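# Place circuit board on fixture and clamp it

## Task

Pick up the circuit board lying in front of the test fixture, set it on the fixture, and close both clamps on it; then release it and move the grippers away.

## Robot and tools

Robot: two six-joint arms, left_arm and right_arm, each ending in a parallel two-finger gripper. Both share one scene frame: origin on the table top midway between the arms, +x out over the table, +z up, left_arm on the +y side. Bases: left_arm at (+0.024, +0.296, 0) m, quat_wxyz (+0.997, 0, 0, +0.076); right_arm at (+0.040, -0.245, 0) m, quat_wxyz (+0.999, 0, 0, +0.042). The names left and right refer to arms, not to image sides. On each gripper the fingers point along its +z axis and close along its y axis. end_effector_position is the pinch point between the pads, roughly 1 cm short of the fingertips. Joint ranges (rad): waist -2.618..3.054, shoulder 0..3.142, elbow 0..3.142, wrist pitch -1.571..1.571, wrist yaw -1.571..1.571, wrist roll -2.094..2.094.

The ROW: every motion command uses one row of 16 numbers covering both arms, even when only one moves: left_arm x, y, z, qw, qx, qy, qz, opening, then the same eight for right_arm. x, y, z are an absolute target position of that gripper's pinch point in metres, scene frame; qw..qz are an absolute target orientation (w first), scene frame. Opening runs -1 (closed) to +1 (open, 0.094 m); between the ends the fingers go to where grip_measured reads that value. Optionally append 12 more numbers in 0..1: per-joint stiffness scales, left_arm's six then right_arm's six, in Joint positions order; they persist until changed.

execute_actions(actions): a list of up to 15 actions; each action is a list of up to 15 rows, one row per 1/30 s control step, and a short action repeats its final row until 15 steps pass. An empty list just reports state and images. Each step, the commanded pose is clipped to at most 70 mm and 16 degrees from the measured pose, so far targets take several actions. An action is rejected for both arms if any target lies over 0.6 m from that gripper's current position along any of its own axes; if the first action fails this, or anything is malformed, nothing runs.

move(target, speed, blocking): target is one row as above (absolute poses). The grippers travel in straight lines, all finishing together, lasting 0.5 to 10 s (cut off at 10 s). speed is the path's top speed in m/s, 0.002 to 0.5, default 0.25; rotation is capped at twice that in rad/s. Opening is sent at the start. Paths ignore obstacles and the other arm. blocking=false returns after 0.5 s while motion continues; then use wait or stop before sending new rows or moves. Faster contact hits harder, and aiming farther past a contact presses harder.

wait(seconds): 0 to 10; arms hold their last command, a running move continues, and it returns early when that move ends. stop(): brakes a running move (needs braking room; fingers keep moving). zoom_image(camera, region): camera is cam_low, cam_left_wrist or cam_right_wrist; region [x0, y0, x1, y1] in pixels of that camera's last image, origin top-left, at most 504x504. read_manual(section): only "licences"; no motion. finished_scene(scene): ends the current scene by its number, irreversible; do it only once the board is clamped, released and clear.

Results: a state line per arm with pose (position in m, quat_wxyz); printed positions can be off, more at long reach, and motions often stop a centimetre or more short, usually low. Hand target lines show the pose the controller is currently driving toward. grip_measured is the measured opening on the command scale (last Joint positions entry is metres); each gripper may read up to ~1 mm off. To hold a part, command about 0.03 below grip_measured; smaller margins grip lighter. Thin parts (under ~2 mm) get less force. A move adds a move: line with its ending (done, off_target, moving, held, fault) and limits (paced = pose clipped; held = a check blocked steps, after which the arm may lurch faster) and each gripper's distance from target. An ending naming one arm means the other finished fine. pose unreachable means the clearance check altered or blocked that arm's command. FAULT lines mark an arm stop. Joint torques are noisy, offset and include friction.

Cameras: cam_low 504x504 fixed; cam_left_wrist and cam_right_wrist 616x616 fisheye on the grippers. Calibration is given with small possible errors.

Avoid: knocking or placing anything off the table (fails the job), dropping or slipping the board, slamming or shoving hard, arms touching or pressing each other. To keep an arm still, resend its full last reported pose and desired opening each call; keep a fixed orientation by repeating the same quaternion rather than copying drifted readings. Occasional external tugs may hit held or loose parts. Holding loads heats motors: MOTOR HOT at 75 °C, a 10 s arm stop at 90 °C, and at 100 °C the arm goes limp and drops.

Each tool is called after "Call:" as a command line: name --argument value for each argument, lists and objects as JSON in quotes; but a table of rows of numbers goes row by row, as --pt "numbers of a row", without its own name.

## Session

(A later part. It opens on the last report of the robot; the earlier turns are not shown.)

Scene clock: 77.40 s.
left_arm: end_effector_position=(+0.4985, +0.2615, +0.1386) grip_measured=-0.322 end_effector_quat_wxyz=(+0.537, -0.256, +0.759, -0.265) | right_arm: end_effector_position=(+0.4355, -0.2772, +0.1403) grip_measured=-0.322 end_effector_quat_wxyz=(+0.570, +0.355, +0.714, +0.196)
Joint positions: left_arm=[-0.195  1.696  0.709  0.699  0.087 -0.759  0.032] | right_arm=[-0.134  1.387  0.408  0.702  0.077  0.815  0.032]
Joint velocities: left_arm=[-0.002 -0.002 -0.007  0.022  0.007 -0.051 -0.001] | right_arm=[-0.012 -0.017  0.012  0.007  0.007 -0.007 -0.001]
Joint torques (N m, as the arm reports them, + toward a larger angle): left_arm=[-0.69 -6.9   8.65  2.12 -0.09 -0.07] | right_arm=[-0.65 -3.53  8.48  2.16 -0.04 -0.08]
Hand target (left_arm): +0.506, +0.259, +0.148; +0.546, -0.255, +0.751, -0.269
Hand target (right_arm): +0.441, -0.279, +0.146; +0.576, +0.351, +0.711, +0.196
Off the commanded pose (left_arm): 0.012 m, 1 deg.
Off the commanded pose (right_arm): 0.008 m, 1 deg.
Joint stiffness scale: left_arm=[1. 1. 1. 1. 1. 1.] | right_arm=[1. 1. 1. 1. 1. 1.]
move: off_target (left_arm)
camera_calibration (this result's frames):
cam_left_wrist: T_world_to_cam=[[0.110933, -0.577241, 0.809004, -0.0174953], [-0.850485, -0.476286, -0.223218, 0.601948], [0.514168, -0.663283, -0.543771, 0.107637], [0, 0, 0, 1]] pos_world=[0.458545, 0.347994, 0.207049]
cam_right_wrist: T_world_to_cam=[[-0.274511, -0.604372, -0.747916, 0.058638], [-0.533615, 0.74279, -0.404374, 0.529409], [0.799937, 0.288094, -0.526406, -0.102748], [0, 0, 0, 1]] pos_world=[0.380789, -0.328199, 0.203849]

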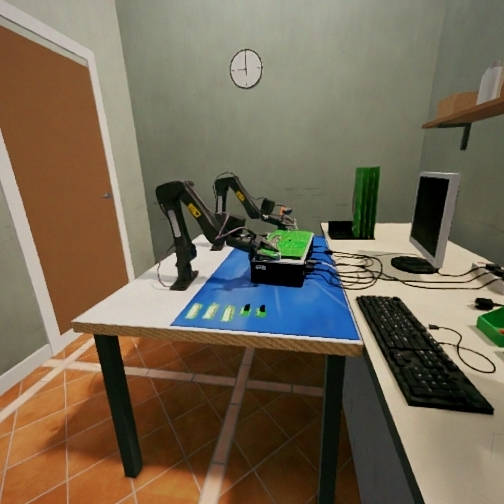

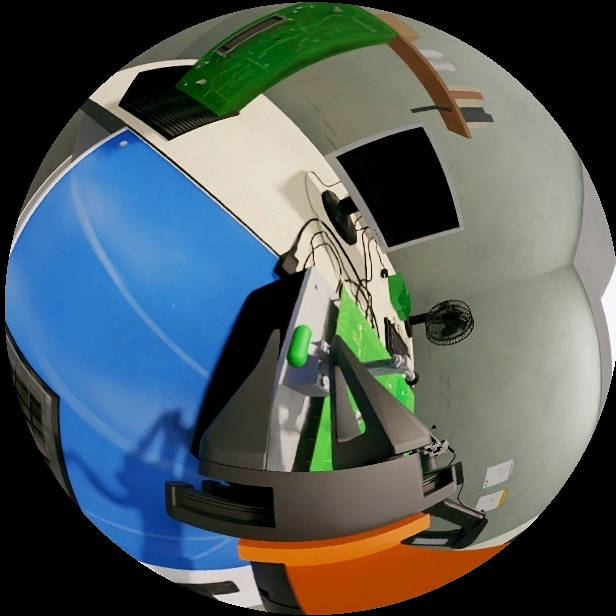

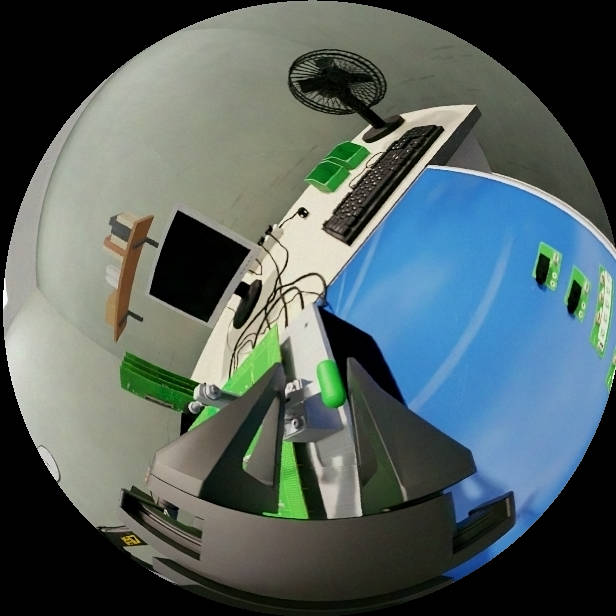

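Call:
move --target '[0.503,0.253,0.172,0.5461,-0.255,0.7514,-0.2693,-0.45,0.439,-0.269,0.170,0.5765,0.351,0.7116,0.1957,-0.45]' --speed 0.04

Scene clock: 78.70 s.
left_arm: end_effector_position=(+0.4970, +0.2618, +0.1484) grip_measured=-0.448 end_effector_quat_wxyz=(+0.531, -0.266, +0.764, -0.253) | right_arm: end_effector_position=(+0.4332, -0.2790, +0.1488) grip_measured=-0.447 end_effector_quat_wxyz=(+0.562, +0.367, +0.721, +0.174)
Joint positions: left_arm=[-0.207  1.648  0.737  0.599  0.052 -0.763  0.026] | right_arm=[-0.113  1.326  0.452  0.559  0.135  0.815  0.026]
Joint velocities: left_arm=[-0.007 -0.002  0.002  0.007  0.022  0.066  0.   ] | right_arm=[-0.012 -0.002 -0.002  0.007 -0.022 -0.066 -0.   ]
Joint torques (N m, as the arm reports them, + toward a larger angle): left_arm=[-1.27 -9.3   9.42  2.01  0.08 -0.06] | right_arm=[ 1.49 -6.64  9.51  2.1  -0.19  0.  ]
Hand target (left_arm): +0.503, +0.253, +0.172; +0.546, -0.255, +0.751, -0.269
Hand target (right_arm): +0.439, -0.269, +0.170; +0.577, +0.351, +0.712, +0.195
Off the commanded pose (left_arm): 0.026 m, 3 deg.
Off the commanded pose (right_arm): 0.024 m, 4 deg.
Joint stiffness scale: left_arm=[1. 1. 1. 1. 1. 1.] | right_arm=[1. 1. 1. 1. 1. 1.]
move: off_target (left_arm, right_arm)
camera_calibration (this result's frames):
cam_left_wrist: T_world_to_cam=[[0.143084, -0.580797, 0.801375, -0.0390781], [-0.845195, -0.492999, -0.206393, 0.602191], [0.514949, -0.647786, -0.561427, 0.11218], [0, 0, 0, 1]] pos_world=[0.456794, 0.346852, 0.218585]
cam_right_wrist: T_world_to_cam=[[-0.323469, -0.605482, -0.727159, 0.0810813], [-0.52342, 0.75469, -0.395569, 0.530572], [0.788289, 0.252655, -0.56104, -0.0955944], [0, 0, 0, 1]] pos_world=[0.379295, -0.327172, 0.215204]

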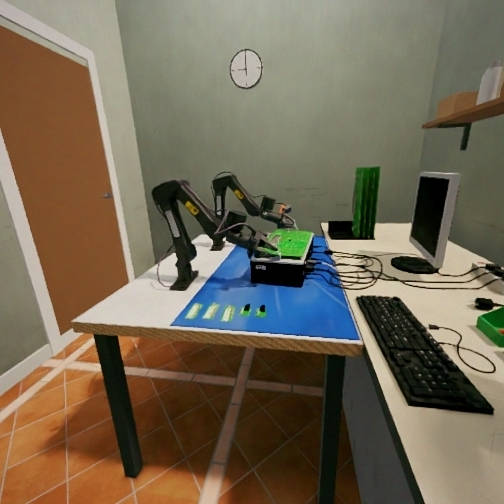

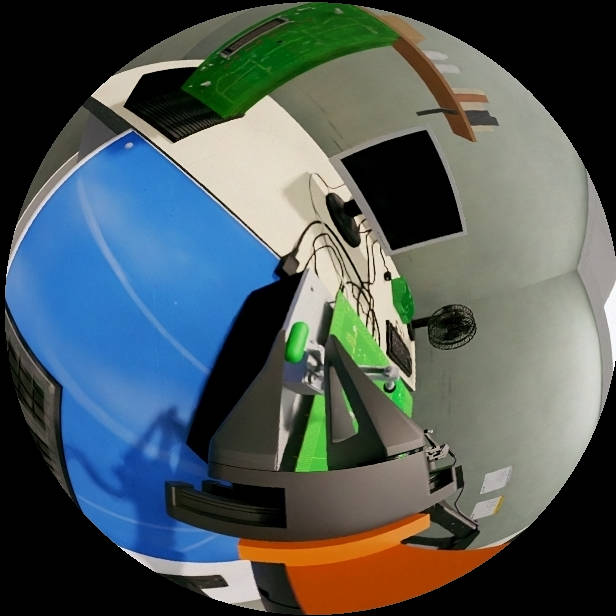

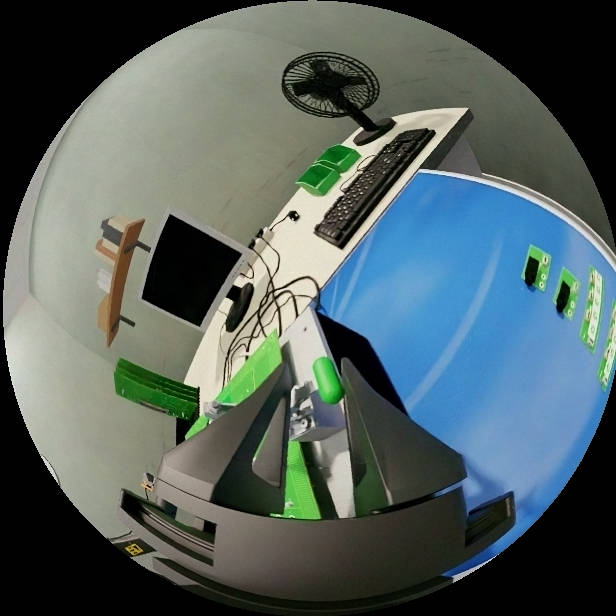

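Call:
move --target '[0.503,0.248,0.195,0.5461,-0.255,0.7514,-0.2693,-0.45,0.441,-0.264,0.193,0.5765,0.351,0.7116,0.1957,-0.45]' --speed 0.04

Scene clock: 80.33 s.
left_arm: end_effector_position=(+0.5009, +0.2533, +0.1780) grip_measured=-0.448 end_effector_quat_wxyz=(+0.539, -0.260, +0.758, -0.259) | right_arm: end_effector_position=(+0.4392, -0.2693, +0.1770) grip_measured=-0.447 end_effector_quat_wxyz=(+0.567, +0.359, +0.718, +0.183)
Joint positions: left_arm=[-0.23   1.597  0.797  0.511  0.037 -0.767  0.026] | right_arm=[-0.083  1.273  0.529  0.447  0.147  0.82   0.026]
Joint velocities: left_arm=[-0.002  0.012 -0.012 -0.007 -0.022  0.022  0.001] | right_arm=[ 0.017 -0.002 -0.007 -0.007  0.007 -0.007 -0.   ]
Joint torques (N m, as the arm reports them, + toward a larger angle): left_arm=[-0.69 -9.    9.31  1.86  0.06 -0.05] | right_arm=[ 0.64 -6.27  9.53  1.96 -0.09 -0.02]
Hand target (left_arm): +0.503, +0.248, +0.195; +0.546, -0.254, +0.751, -0.269
Hand target (right_arm): +0.441, -0.264, +0.193; +0.577, +0.351, +0.711, +0.196
Off the commanded pose (left_arm): 0.018 m, 2 deg.
Off the commanded pose (right_arm): 0.017 m, 2 deg.
Joint stiffness scale: left_arm=[1. 1. 1. 1. 1. 1.] | right_arm=[1. 1. 1. 1. 1. 1.]
move: off_target (left_arm, right_arm)
camera_calibration (this result's frames):
cam_left_wrist: T_world_to_cam=[[0.11953, -0.58085, 0.805187, -0.0571088], [-0.843423, -0.487264, -0.226299, 0.608655], [0.523784, -0.652063, -0.548145, 0.115543], [0, 0, 0, 1]] pos_world=[0.45966, 0.338745, 0.247056]
cam_right_wrist: T_world_to_cam=[[-0.299243, -0.610149, -0.733602, 0.098644], [-0.528563, 0.746091, -0.404931, 0.53922], [0.794402, 0.266582, -0.545765, -0.0885548], [0, 0, 0, 1]] pos_world=[0.384878, -0.318513, 0.242382]

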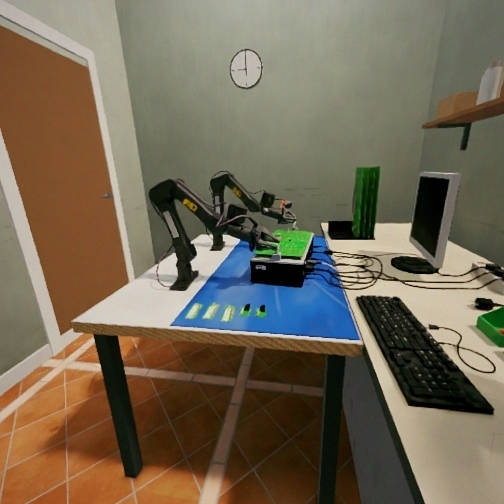

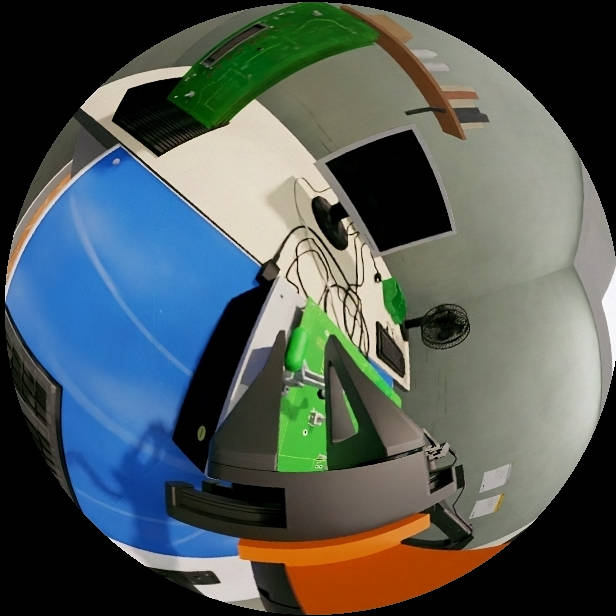

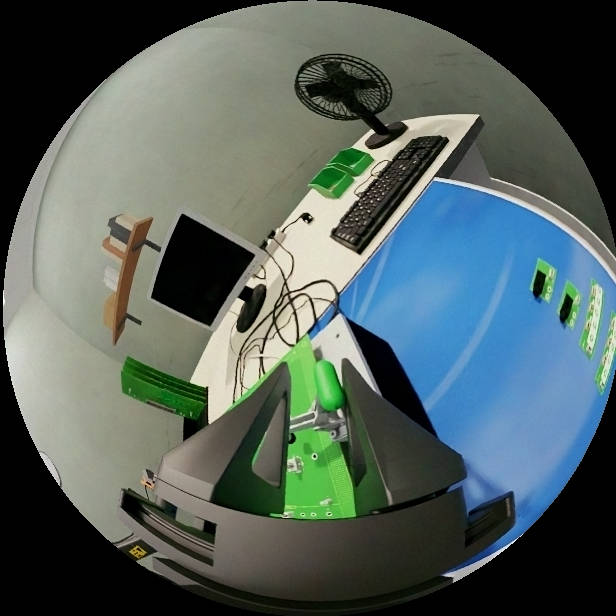

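Call:
move --target '[0.499,0.222,0.202,0.588,-0.1036,0.7866,-0.1575,-0.45,0.444,-0.238,0.20,0.6036,0.2054,0.7664,0.0795,-0.45]' --speed 0.1

Scene clock: 82.73 s.
left_arm: end_effector_position=(+0.4962, +0.2305, +0.1786) grip_measured=-0.448 end_effector_quat_wxyz=(+0.572, -0.119, +0.798, -0.149) | right_arm: end_effector_position=(+0.4396, -0.2475, +0.1792) grip_measured=-0.447 end_effector_quat_wxyz=(+0.586, +0.221, +0.777, +0.066)
Joint positions: left_arm=[-0.31   1.583  0.806  0.469 -0.048 -0.419  0.026] | right_arm=[0.019 1.273 0.559 0.393 0.256 0.473 0.026]
Joint velocities: left_arm=[-0.012  0.012 -0.002 -0.037 -0.022  0.007 -0.001] | right_arm=[ 0.017 -0.002  0.027 -0.11  -0.051 -0.066 -0.   ]
Joint torques (N m, as the arm reports them, + toward a larger angle): left_arm=[-1.13 -9.4   9.66  1.95  0.05  0.2 ] | right_arm=[ 1.43 -6.01 10.05  2.12 -0.08 -0.12]
Hand target (left_arm): +0.499, +0.222, +0.202; +0.588, -0.103, +0.786, -0.157
Hand target (right_arm): +0.444, -0.238, +0.200; +0.604, +0.205, +0.766, +0.079
Off the commanded pose (left_arm): 0.025 m, 3 deg.
Off the commanded pose (right_arm): 0.023 m, 3 deg.
Joint stiffness scale: left_arm=[1. 1. 1. 1. 1. 1.] | right_arm=[1. 1. 1. 1. 1. 1.]
move: off_target (left_arm, right_arm)
camera_calibration (this result's frames):
cam_left_wrist: T_world_to_cam=[[0.0317669, -0.833954, 0.550919, 0.0769955], [-0.876577, -0.288071, -0.385523, 0.592642], [0.480212, -0.470676, -0.740175, 0.11754], [0, 0, 0, 1]] pos_world=[0.460606, 0.290257, 0.273059]
cam_right_wrist: T_world_to_cam=[[-0.268477, -0.854806, -0.444102, -0.0123196], [-0.630567, 0.50448, -0.589818, 0.542169], [0.728221, 0.121683, -0.674453, -0.0772423], [0, 0, 0, 1]] pos_world=[0.394816, -0.274645, 0.262214]

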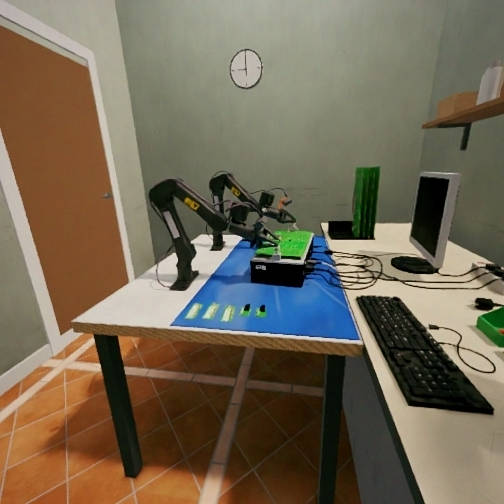

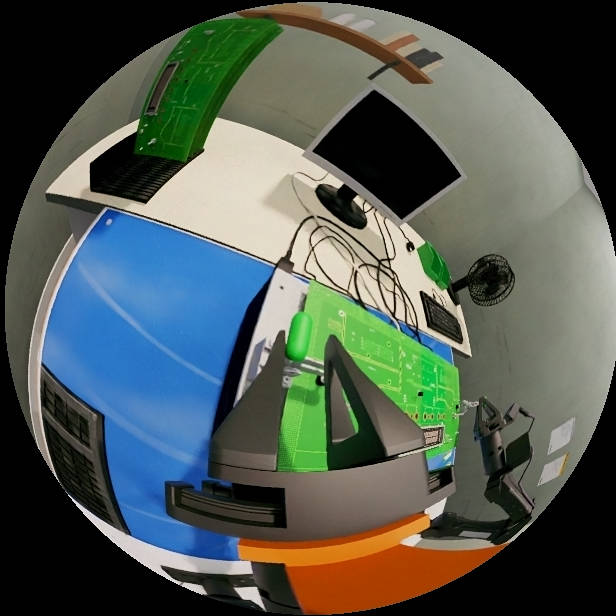

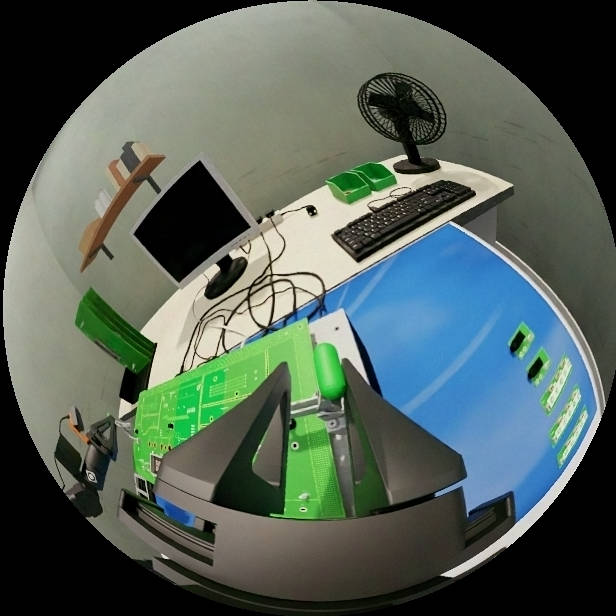

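Call:
move --target '[0.501,0.205,0.205,0.6075,0.0519,0.7917,-0.0398,-0.45,0.448,-0.22,0.205,0.6075,0.0519,0.7917,-0.0398,-0.45]' --speed 0.03

Scene clock: 90.30 s.
left_arm: end_effector_position=(+0.4949, +0.2307, +0.1758) grip_measured=-0.448 end_effector_quat_wxyz=(+0.581, +0.021, +0.814, -0.009) | right_arm: end_effector_position=(+0.4367, -0.2428, +0.1790) grip_measured=-0.447 end_effector_quat_wxyz=(+0.576, +0.079, +0.810, -0.073)
Joint positions: left_arm=[-0.347  1.583  0.82   0.428 -0.146 -0.04   0.026] | right_arm=[0.078 1.273 0.583 0.335 0.363 0.102 0.026]
Joint velocities: left_arm=[-0.007  0.002  0.002 -0.007 -0.095 -0.081 -0.001] | right_arm=[-0.002  0.007  0.012  0.022 -0.022 -0.022 -0.   ]
Joint torques (N m, as the arm reports them, + toward a larger angle): left_arm=[-2.51 -8.83 10.17  2.17  0.53  0.22] | right_arm=[ 2.64 -5.02 10.8   2.47 -0.44 -0.15]
Hand target (left_arm): +0.499, +0.206, +0.205; +0.608, +0.052, +0.791, -0.039
Hand target (right_arm): +0.446, -0.221, +0.205; +0.608, +0.052, +0.791, -0.041
Off the commanded pose (left_arm): 0.039 m, 6 deg.
Off the commanded pose (right_arm): 0.036 m, 6 deg.
Joint stiffness scale: left_arm=[1. 1. 1. 1. 1. 1.] | right_arm=[1. 1. 1. 1. 1. 1.]
move: off_target (left_arm, right_arm)
camera_calibration (this result's frames):
cam_left_wrist: T_world_to_cam=[[-0.0283902, -0.981545, 0.18911, 0.206138], [-0.885324, -0.0631474, -0.460667, 0.556204], [0.464107, -0.180502, -0.867193, 0.0795546], [0, 0, 0, 1]] pos_world=[0.461352, 0.251816, 0.286231]
cam_right_wrist: T_world_to_cam=[[-0.223071, -0.972737, -0.0634165, -0.125754], [-0.71898, 0.208111, -0.663143, 0.517623], [0.658261, -0.102332, -0.745802, -0.0868645], [0, 0, 0, 1]] pos_world=[0.401288, -0.238937, 0.270499]

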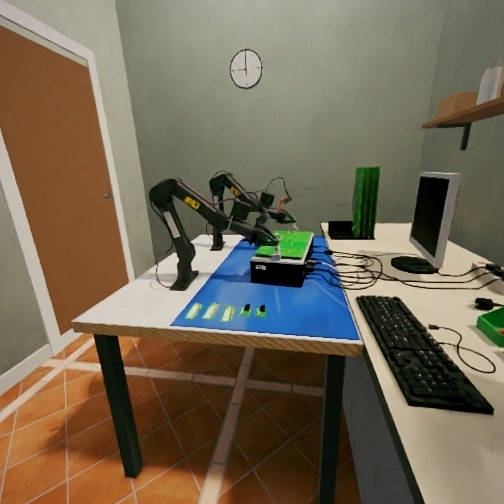

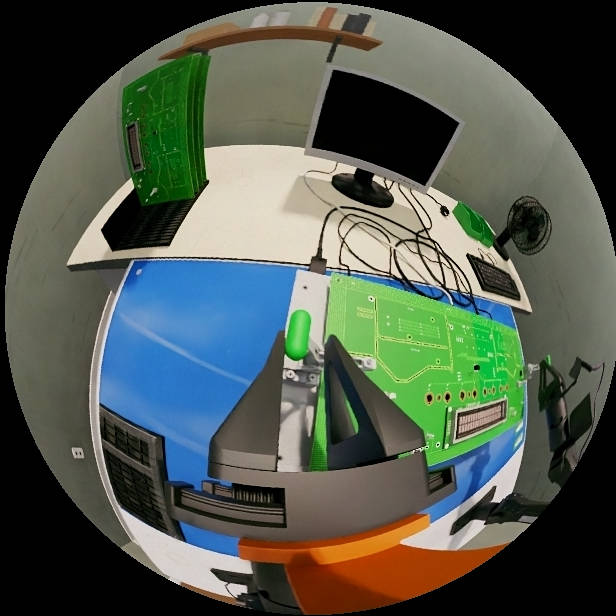

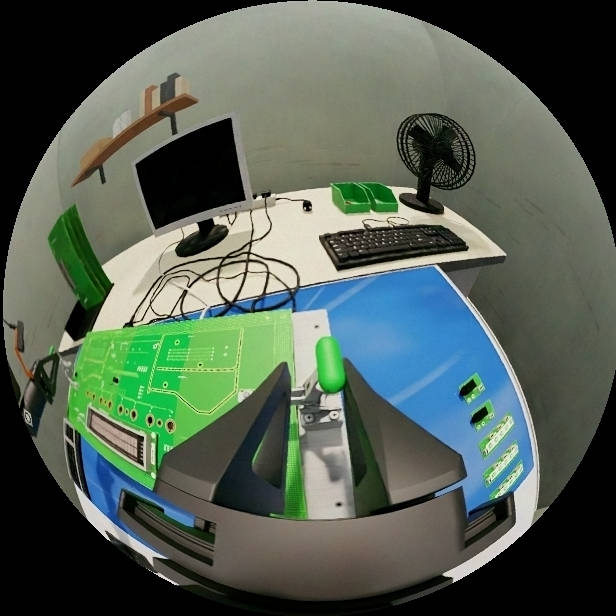

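Call:
move --target '[0.50,0.232,0.205,0.6075,0.0519,0.7917,-0.0398,0.0,0.445,-0.245,0.205,0.6075,0.0519,0.7917,-0.0398,0.0]' --speed 0.05

Call:
move --target '[0.53,0.228,0.195,0.6075,0.0519,0.7917,-0.0398,0.0,0.475,-0.249,0.195,0.6075,0.0519,0.7917,-0.0398,0.0]' --speed 0.05

Scene clock: 91.87 s.
left_arm: end_effector_position=(+0.4958, +0.2306, +0.1831) grip_measured=-0.002 end_effector_quat_wxyz=(+0.587, +0.049, +0.807, -0.040) | right_arm: end_effector_position=(+0.4431, -0.2438, +0.1843) grip_measured=-0.003 end_effector_quat_wxyz=(+0.587, +0.053, +0.807, -0.042)
Joint positions: left_arm=[-0.299  1.57   0.82   0.436 -0.017 -0.013  0.047] | right_arm=[0.014 1.273 0.583 0.369 0.223 0.069 0.047]
Joint velocities: left_arm=[ 0.002 -0.002 -0.022  0.007  0.007 -0.066  0.001] | right_arm=[ 0.017  0.002  0.007  0.007 -0.051 -0.051  0.   ]
Joint torques (N m, as the arm reports them, + toward a larger angle): left_arm=[ 0.64 -8.82  9.12  2.09  0.08  0.17] | right_arm=[-0.68 -6.73  9.35  2.17 -0.01 -0.05]
Hand target (left_arm): +0.500, +0.232, +0.205; +0.608, +0.052, +0.792, -0.040
Hand target (right_arm): +0.445, -0.245, +0.205; +0.607, +0.053, +0.792, -0.039
Off the commanded pose (left_arm): 0.022 m, 3 deg.
Off the commanded pose (right_arm): 0.021 m, 3 deg.
Joint stiffness scale: left_arm=[1. 1. 1. 1. 1. 1.] | right_arm=[1. 1. 1. 1. 1. 1.]
move: off_target (left_arm, right_arm)
camera_calibration (this result's frames):
cam_left_wrist: T_world_to_cam=[[-0.111676, -0.972141, 0.206082, 0.240762], [-0.880291, 0.00055033, -0.474434, 0.545691], [0.461103, -0.234394, -0.855829, 0.0972868], [0, 0, 0, 1]] pos_world=[0.462395, 0.256558, 0.292538]
cam_right_wrist: T_world_to_cam=[[-0.14521, -0.985624, -0.0863691, -0.158316], [-0.718802, 0.165078, -0.675332, 0.517642], [0.679881, -0.0359829, -0.732439, -0.0830883], [0, 0, 0, 1]] pos_world=[0.405583, -0.244482, 0.27505]

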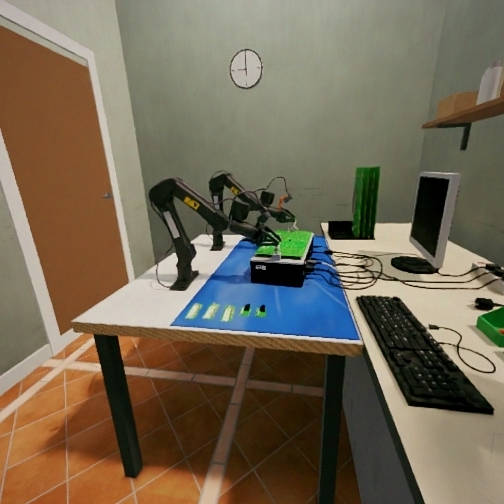

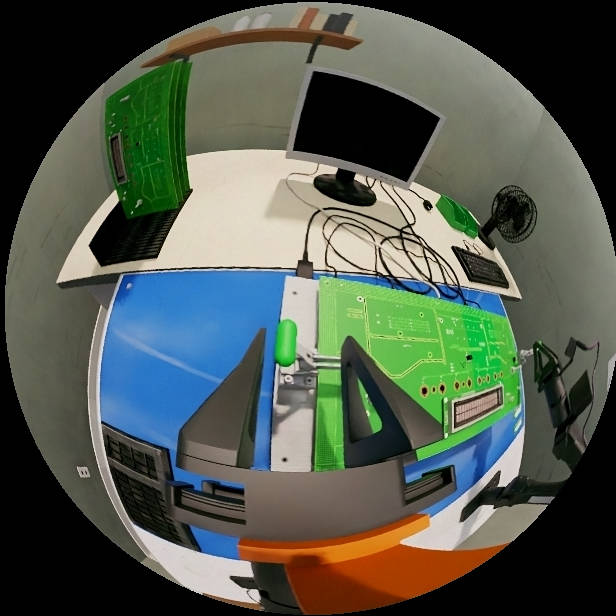

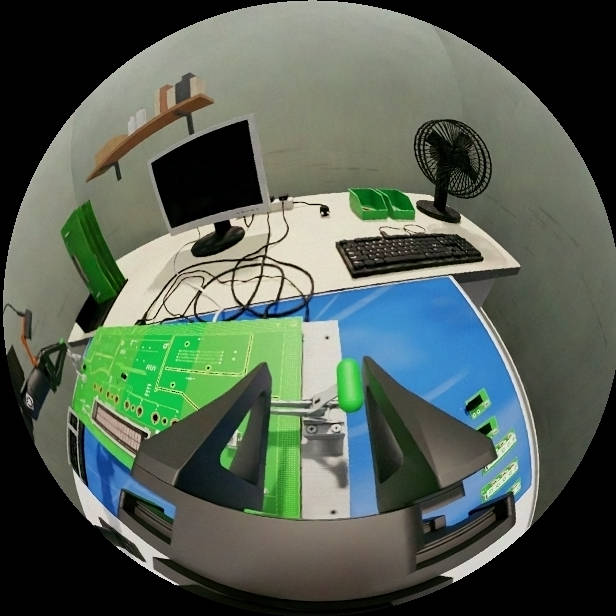

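Scene clock: 92.93 s.
left_arm: end_effector_position=(+0.5226, +0.2261, +0.1833) grip_measured=-0.002 end_effector_quat_wxyz=(+0.595, +0.050, +0.801, -0.042) | right_arm: end_effector_position=(+0.4688, -0.2478, +0.1867) grip_measured=-0.003 end_effector_quat_wxyz=(+0.599, +0.054, +0.798, -0.039)
Joint positions: left_arm=[-0.299  1.674  0.91   0.472 -0.014 -0.012  0.047] | right_arm=[-0.013  1.387  0.643  0.456  0.196  0.061  0.047]
Joint velocities: left_arm=[ 0.002  0.002 -0.012  0.007  0.037  0.007 -0.002] | right_arm=[-0.007 -0.007 -0.002 -0.022  0.007 -0.037  0.001]
Joint torques (N m, as the arm reports them, + toward a larger angle): left_arm=[ 0.69 -7.5   9.46  2.14  0.07  0.15] | right_arm=[-0.68 -4.31  9.63  2.15 -0.04 -0.07]
Hand target (left_arm): +0.530, +0.228, +0.195; +0.607, +0.052, +0.792, -0.039
Hand target (right_arm): +0.475, -0.249, +0.194; +0.607, +0.052, +0.792, -0.040
Off the commanded pose (left_arm): 0.014 m, 2 deg.
Off the commanded pose (right_arm): 0.010 m, 1 deg.
Joint stiffness scale: left_arm=[1. 1. 1. 1. 1. 1.] | right_arm=[1. 1. 1. 1. 1. 1.]
move: off_target (left_arm)
camera_calibration (this result's frames):
cam_left_wrist: T_world_to_cam=[[-0.119044, -0.971184, 0.206471, 0.242898], [-0.870432, 0.00203525, -0.492285, 0.56714], [0.477679, -0.238322, -0.845592, 0.0744314], [0, 0, 0, 1]] pos_world=[0.487018, 0.252483, 0.291982]
cam_right_wrist: T_world_to_cam=[[-0.140675, -0.985545, -0.0943972, -0.158951], [-0.697814, 0.166335, -0.696698, 0.532854], [0.702329, -0.0321361, -0.711126, -0.112527], [0, 0, 0, 1]] pos_world=[0.428503, -0.248902, 0.276213]

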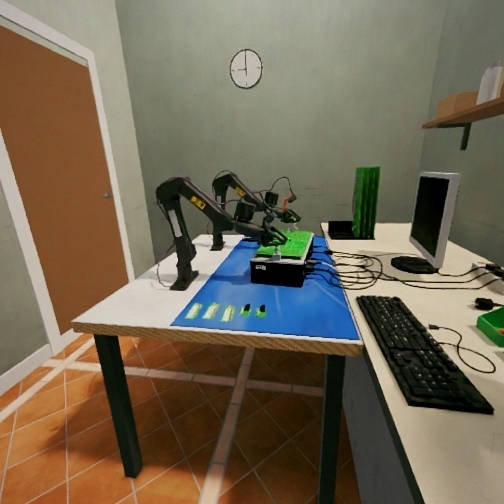

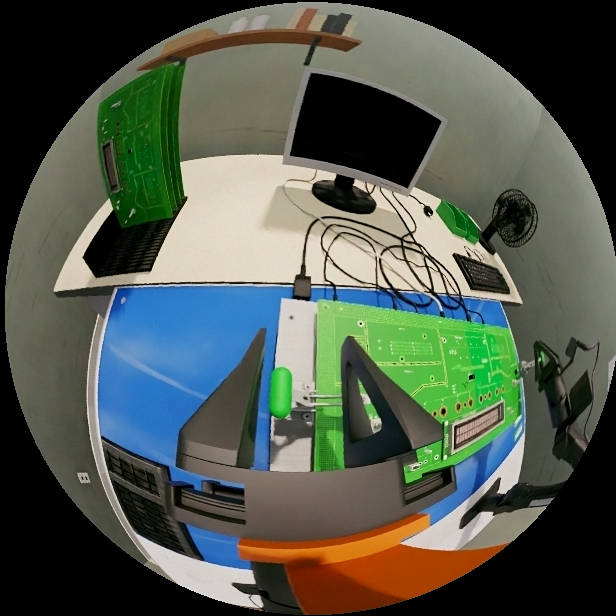

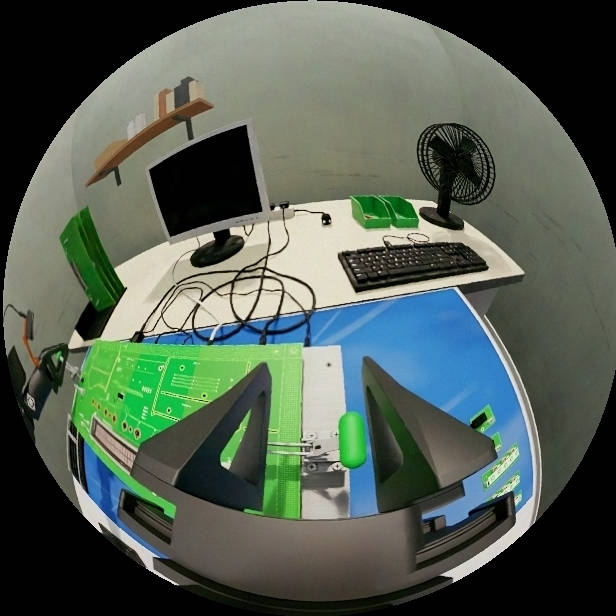

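Call:
move --target '[0.535,0.185,0.19,0.6017,0.1207,0.7842,-0.0926,-0.4,0.485,-0.205,0.188,0.6087,-0.0173,0.7932,0.0133,-0.4]' --speed 0.03

Scene clock: 96.23 s.
left_arm: end_effector_position=(+0.5292, +0.2081, +0.1766) grip_measured=-0.398 end_effector_quat_wxyz=(+0.592, +0.091, +0.798, -0.065) | right_arm: end_effector_position=(+0.4746, -0.2338, +0.1754) grip_measured=-0.397 end_effector_quat_wxyz=(+0.594, +0.018, +0.804, -0.029)
Joint positions: left_arm=[-0.303  1.722  0.937  0.489  0.068  0.026  0.028] | right_arm=[-0.001  1.431  0.643  0.487  0.148  0.019  0.028]
Joint velocities: left_arm=[-0.002 -0.007  0.002 -0.022 -0.007 -0.037 -0.001] | right_arm=[-0.012  0.002  0.002 -0.007 -0.095 -0.007  0.   ]
Joint torques (N m, as the arm reports them, + toward a larger angle): left_arm=[-1.9  -7.74 10.24  2.08  0.6   0.12] | right_arm=[ 2.69 -4.3  10.3   2.33 -0.84  0.  ]
Hand target (left_arm): +0.533, +0.186, +0.190; +0.602, +0.121, +0.784, -0.092
Hand target (right_arm): +0.483, -0.206, +0.188; +0.609, -0.017, +0.793, +0.012
Off the commanded pose (left_arm): 0.027 m, 5 deg.
Off the commanded pose (right_arm): 0.033 m, 7 deg.
Joint stiffness scale: left_arm=[1. 1. 1. 1. 1. 1.] | right_arm=[1. 1. 1. 1. 1. 1.]
move: off_target (left_arm, right_arm)
camera_calibration (this result's frames):
cam_left_wrist: T_world_to_cam=[[-0.210019, -0.95813, 0.194623, 0.275068], [-0.866368, 0.0901274, -0.491206, 0.548918], [0.453099, -0.271778, -0.849022, 0.0818327], [0, 0, 0, 1]] pos_world=[0.496257, 0.236319, 0.285575]
cam_right_wrist: T_world_to_cam=[[-0.0727087, -0.995154, -0.0662025, -0.184867], [-0.719613, 0.098305, -0.687382, 0.519453], [0.690558, -0.00233845, -0.723273, -0.109479], [0, 0, 0, 1]] pos_world=[0.435966, -0.235292, 0.265641]

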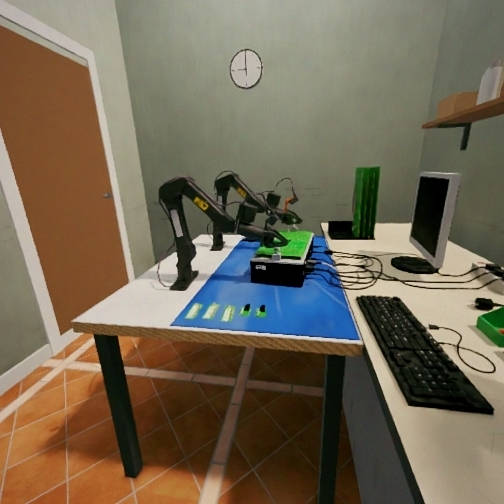

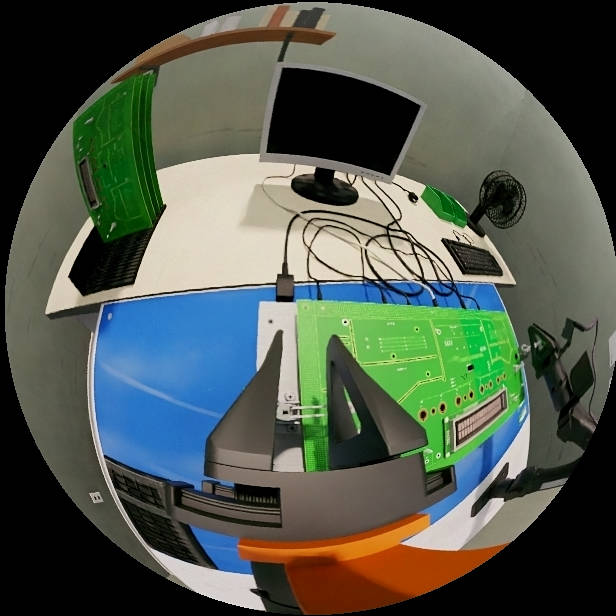

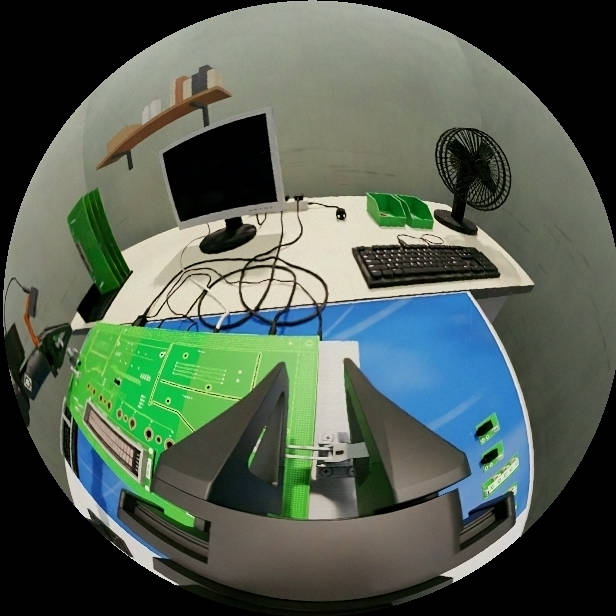

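Call:
move --target '[0.533,0.16,0.197,0.6017,0.1207,0.7842,-0.0926,-0.4,0.488,-0.183,0.197,0.6087,-0.0173,0.7932,0.0133,-0.4]' --speed 0.03

Scene clock: 100.13 s.
left_arm: end_effector_position=(+0.5305, +0.2072, +0.1764) grip_measured=-0.398 end_effector_quat_wxyz=(+0.587, +0.075, +0.806, -0.031) | right_arm: end_effector_position=(+0.4746, -0.2321, +0.1757) grip_measured=-0.397 end_effector_quat_wxyz=(+0.581, +0.031, +0.811, -0.065)
Joint positions: left_arm=[-0.343  1.722  0.957  0.449 -0.044  0.026  0.028] | right_arm=[0.052 1.437 0.678 0.423 0.271 0.019 0.028]
Joint velocities: left_arm=[-0.007  0.002  0.012 -0.066  0.022  0.007 -0.   ] | right_arm=[ 0.002 -0.007  0.017 -0.051  0.051 -0.037  0.   ]
Joint torques (N m, as the arm reports them, + toward a larger angle): left_arm=[-4.43 -8.78 10.03  2.17  1.07 -0.06] | right_arm=[ 4.73 -5.68 10.55  2.47 -1.38  0.13]
Hand target (left_arm): +0.529, +0.162, +0.197; +0.601, +0.121, +0.785, -0.090
Hand target (right_arm): +0.483, -0.185, +0.198; +0.608, -0.018, +0.794, +0.010
Off the commanded pose (left_arm): 0.052 m, 9 deg.
Off the commanded pose (right_arm): 0.055 m, 11 deg.
Joint stiffness scale: left_arm=[1. 1. 1. 1. 1. 1.] | right_arm=[1. 1. 1. 1. 1. 1.]
move: off_target (left_arm, right_arm)
camera_calibration (this result's frames):
cam_left_wrist: T_world_to_cam=[[-0.14312, -0.976536, 0.160918, 0.248862], [-0.877478, 0.0499992, -0.477003, 0.561683], [0.457764, -0.209471, -0.864045, 0.0681253], [0, 0, 0, 1]] pos_world=[0.497296, 0.229209, 0.286741]
cam_right_wrist: T_world_to_cam=[[-0.137098, -0.990334, -0.0210164, -0.15942], [-0.732856, 0.115682, -0.670478, 0.526879], [0.666428, -0.0765193, -0.741632, -0.111855], [0, 0, 0, 1]] pos_world=[0.438814, -0.227389, 0.266955]

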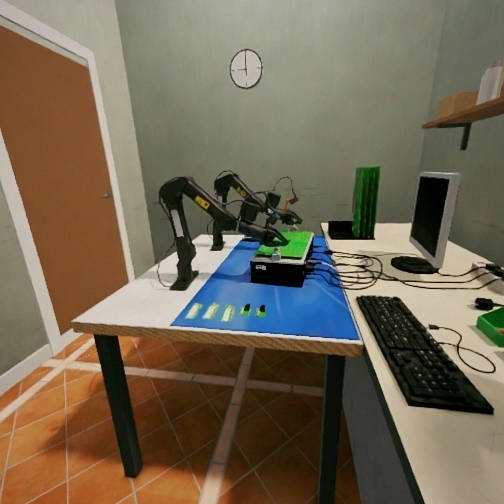

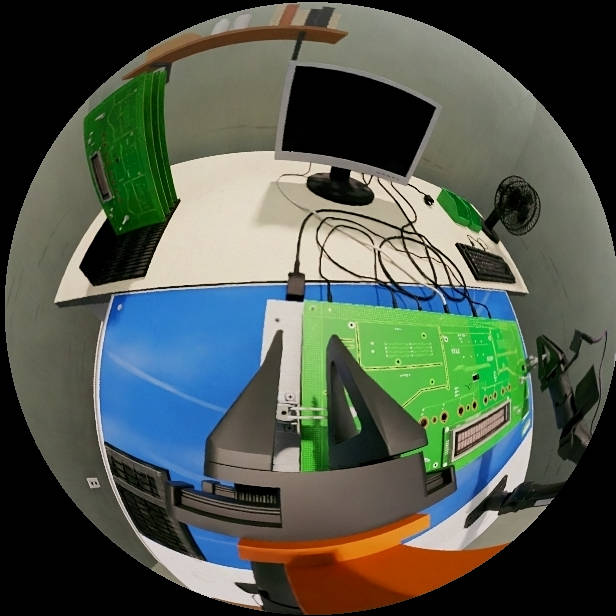

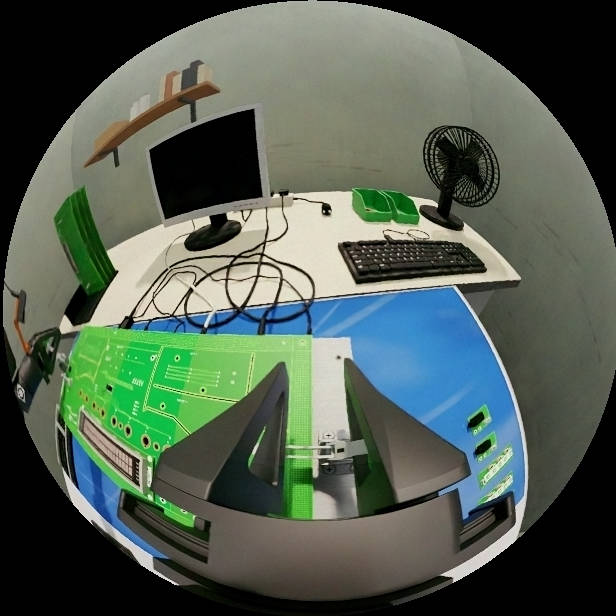

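Call:
move --target '[0.53,0.225,0.192,0.6075,0.0519,0.7917,-0.0398,0.3,0.477,-0.247,0.19,0.6075,0.0519,0.7917,-0.0398,0.3]' --speed 0.08

Call:
move --target '[0.54,0.225,0.25,0.6742,0.0482,0.7357,-0.0442,0.3,0.485,-0.247,0.25,0.6742,0.0482,0.7357,-0.0442,0.3]' --speed 0.1

Scene clock: 102.03 s.
left_arm: end_effector_position=(+0.5349, +0.2220, +0.1894) grip_measured=+0.298 end_effector_quat_wxyz=(+0.604, +0.056, +0.794, -0.036) | right_arm: end_effector_position=(+0.4807, -0.2450, +0.1885) grip_measured=+0.297 end_effector_quat_wxyz=(+0.604, +0.049, +0.794, -0.043)
Joint positions: left_arm=[-0.306  1.712  0.957  0.485 -0.023  0.005  0.061] | right_arm=[-0.006  1.437  0.678  0.482  0.204  0.048  0.061]
Joint velocities: left_arm=[-0.012 -0.012 -0.002 -0.022  0.022  0.007  0.001] | right_arm=[ 0.002 -0.022  0.007 -0.022 -0.037 -0.022 -0.   ]
Joint torques (N m, as the arm reports them, + toward a larger angle): left_arm=[  0.54 -10.41   5.75   2.12   0.07  -0.11] | right_arm=[-0.63 -7.26  6.08  2.17 -0.05  0.04]
Hand target (left_arm): +0.530, +0.225, +0.192; +0.607, +0.052, +0.792, -0.040
Hand target (right_arm): +0.477, -0.247, +0.190; +0.607, +0.053, +0.792, -0.039
Off the commanded pose (left_arm): 0.006 m, 1 deg.
Off the commanded pose (right_arm): 0.004 m, 1 deg.
Joint stiffness scale: left_arm=[1. 1. 1. 1. 1. 1.] | right_arm=[1. 1. 1. 1. 1. 1.]
move: done
camera_calibration (this result's frames):
cam_left_wrist: T_world_to_cam=[[-0.127807, -0.973784, 0.188176, 0.247875], [-0.85812, 0.0134411, -0.513272, 0.575696], [0.497287, -0.227077, -0.837342, 0.0581518], [0, 0, 0, 1]] pos_world=[0.496779, 0.246844, 0.297538]
cam_right_wrist: T_world_to_cam=[[-0.135989, -0.987268, -0.0825132, -0.159292], [-0.691208, 0.154215, -0.706009, 0.53751], [0.709745, -0.0389754, -0.703379, -0.126228], [0, 0, 0, 1]] pos_world=[0.43946, -0.245076, 0.277557]

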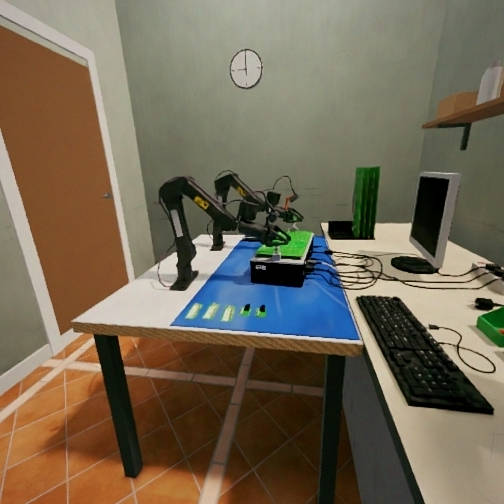

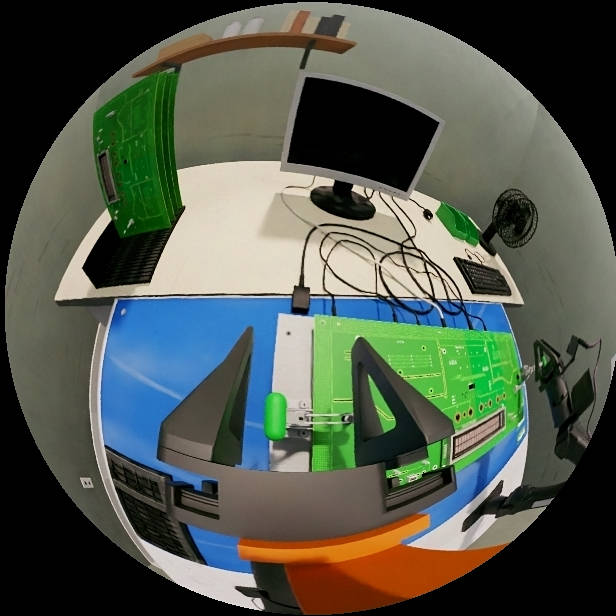

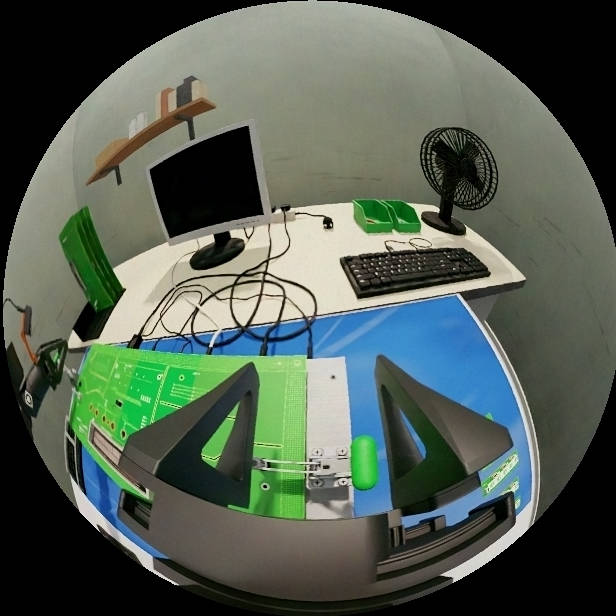

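Scene clock: 103.37 s.
left_arm: end_effector_position=(+0.5384, +0.2207, +0.2266) grip_measured=+0.298 end_effector_quat_wxyz=(+0.655, +0.054, +0.753, -0.042) | right_arm: end_effector_position=(+0.4850, -0.2447, +0.2278) grip_measured=+0.297 end_effector_quat_wxyz=(+0.655, +0.047, +0.753, -0.042)
Joint positions: left_arm=[-0.306  1.691  0.957  0.594 -0.018  0.005  0.061] | right_arm=[-0.006  1.41   0.689  0.579  0.204  0.028  0.061]
Joint velocities: left_arm=[-0.007 -0.007 -0.012  0.051 -0.007  0.007 -0.001] | right_arm=[ 0.002 -0.027 -0.022 -0.037 -0.022  0.007 -0.001]
Joint torques (N m, as the arm reports them, + toward a larger angle): left_arm=[  0.95 -10.23   9.13   2.13   0.06  -0.03] | right_arm=[-0.4  -7.76  9.61  2.18  0.04 -0.09]
Hand target (left_arm): +0.540, +0.225, +0.250; +0.674, +0.049, +0.736, -0.044
Hand target (right_arm): +0.485, -0.247, +0.250; +0.674, +0.049, +0.736, -0.044
Off the commanded pose (left_arm): 0.024 m, 3 deg.
Off the commanded pose (right_arm): 0.022 m, 3 deg.
Joint stiffness scale: left_arm=[1. 1. 1. 1. 1. 1.] | right_arm=[1. 1. 1. 1. 1. 1.]
move: off_target (left_arm, right_arm)
camera_calibration (this result's frames):
cam_left_wrist: T_world_to_cam=[[-0.156567, -0.969189, 0.190158, 0.254017], [-0.785037, 0.00528534, -0.619426, 0.584288], [0.599336, -0.246263, -0.761677, 0.0193869], [0, 0, 0, 1]] pos_world=[0.486839, 0.247876, 0.328386]
cam_right_wrist: T_world_to_cam=[[-0.120594, -0.988541, -0.0907998, -0.161011], [-0.593297, 0.145106, -0.791797, 0.538023], [0.795899, -0.0416151, -0.603997, -0.166719], [0, 0, 0, 1]] pos_world=[0.432482, -0.244174, 0.310687]

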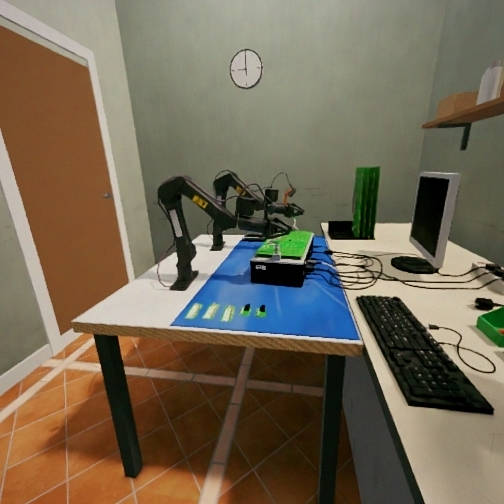

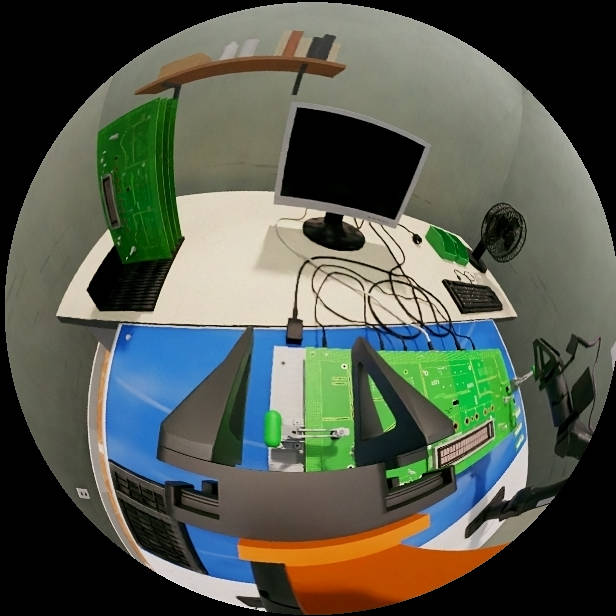

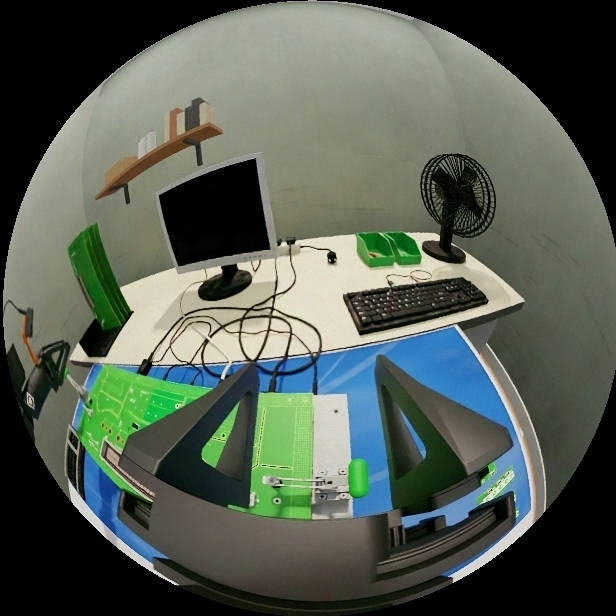

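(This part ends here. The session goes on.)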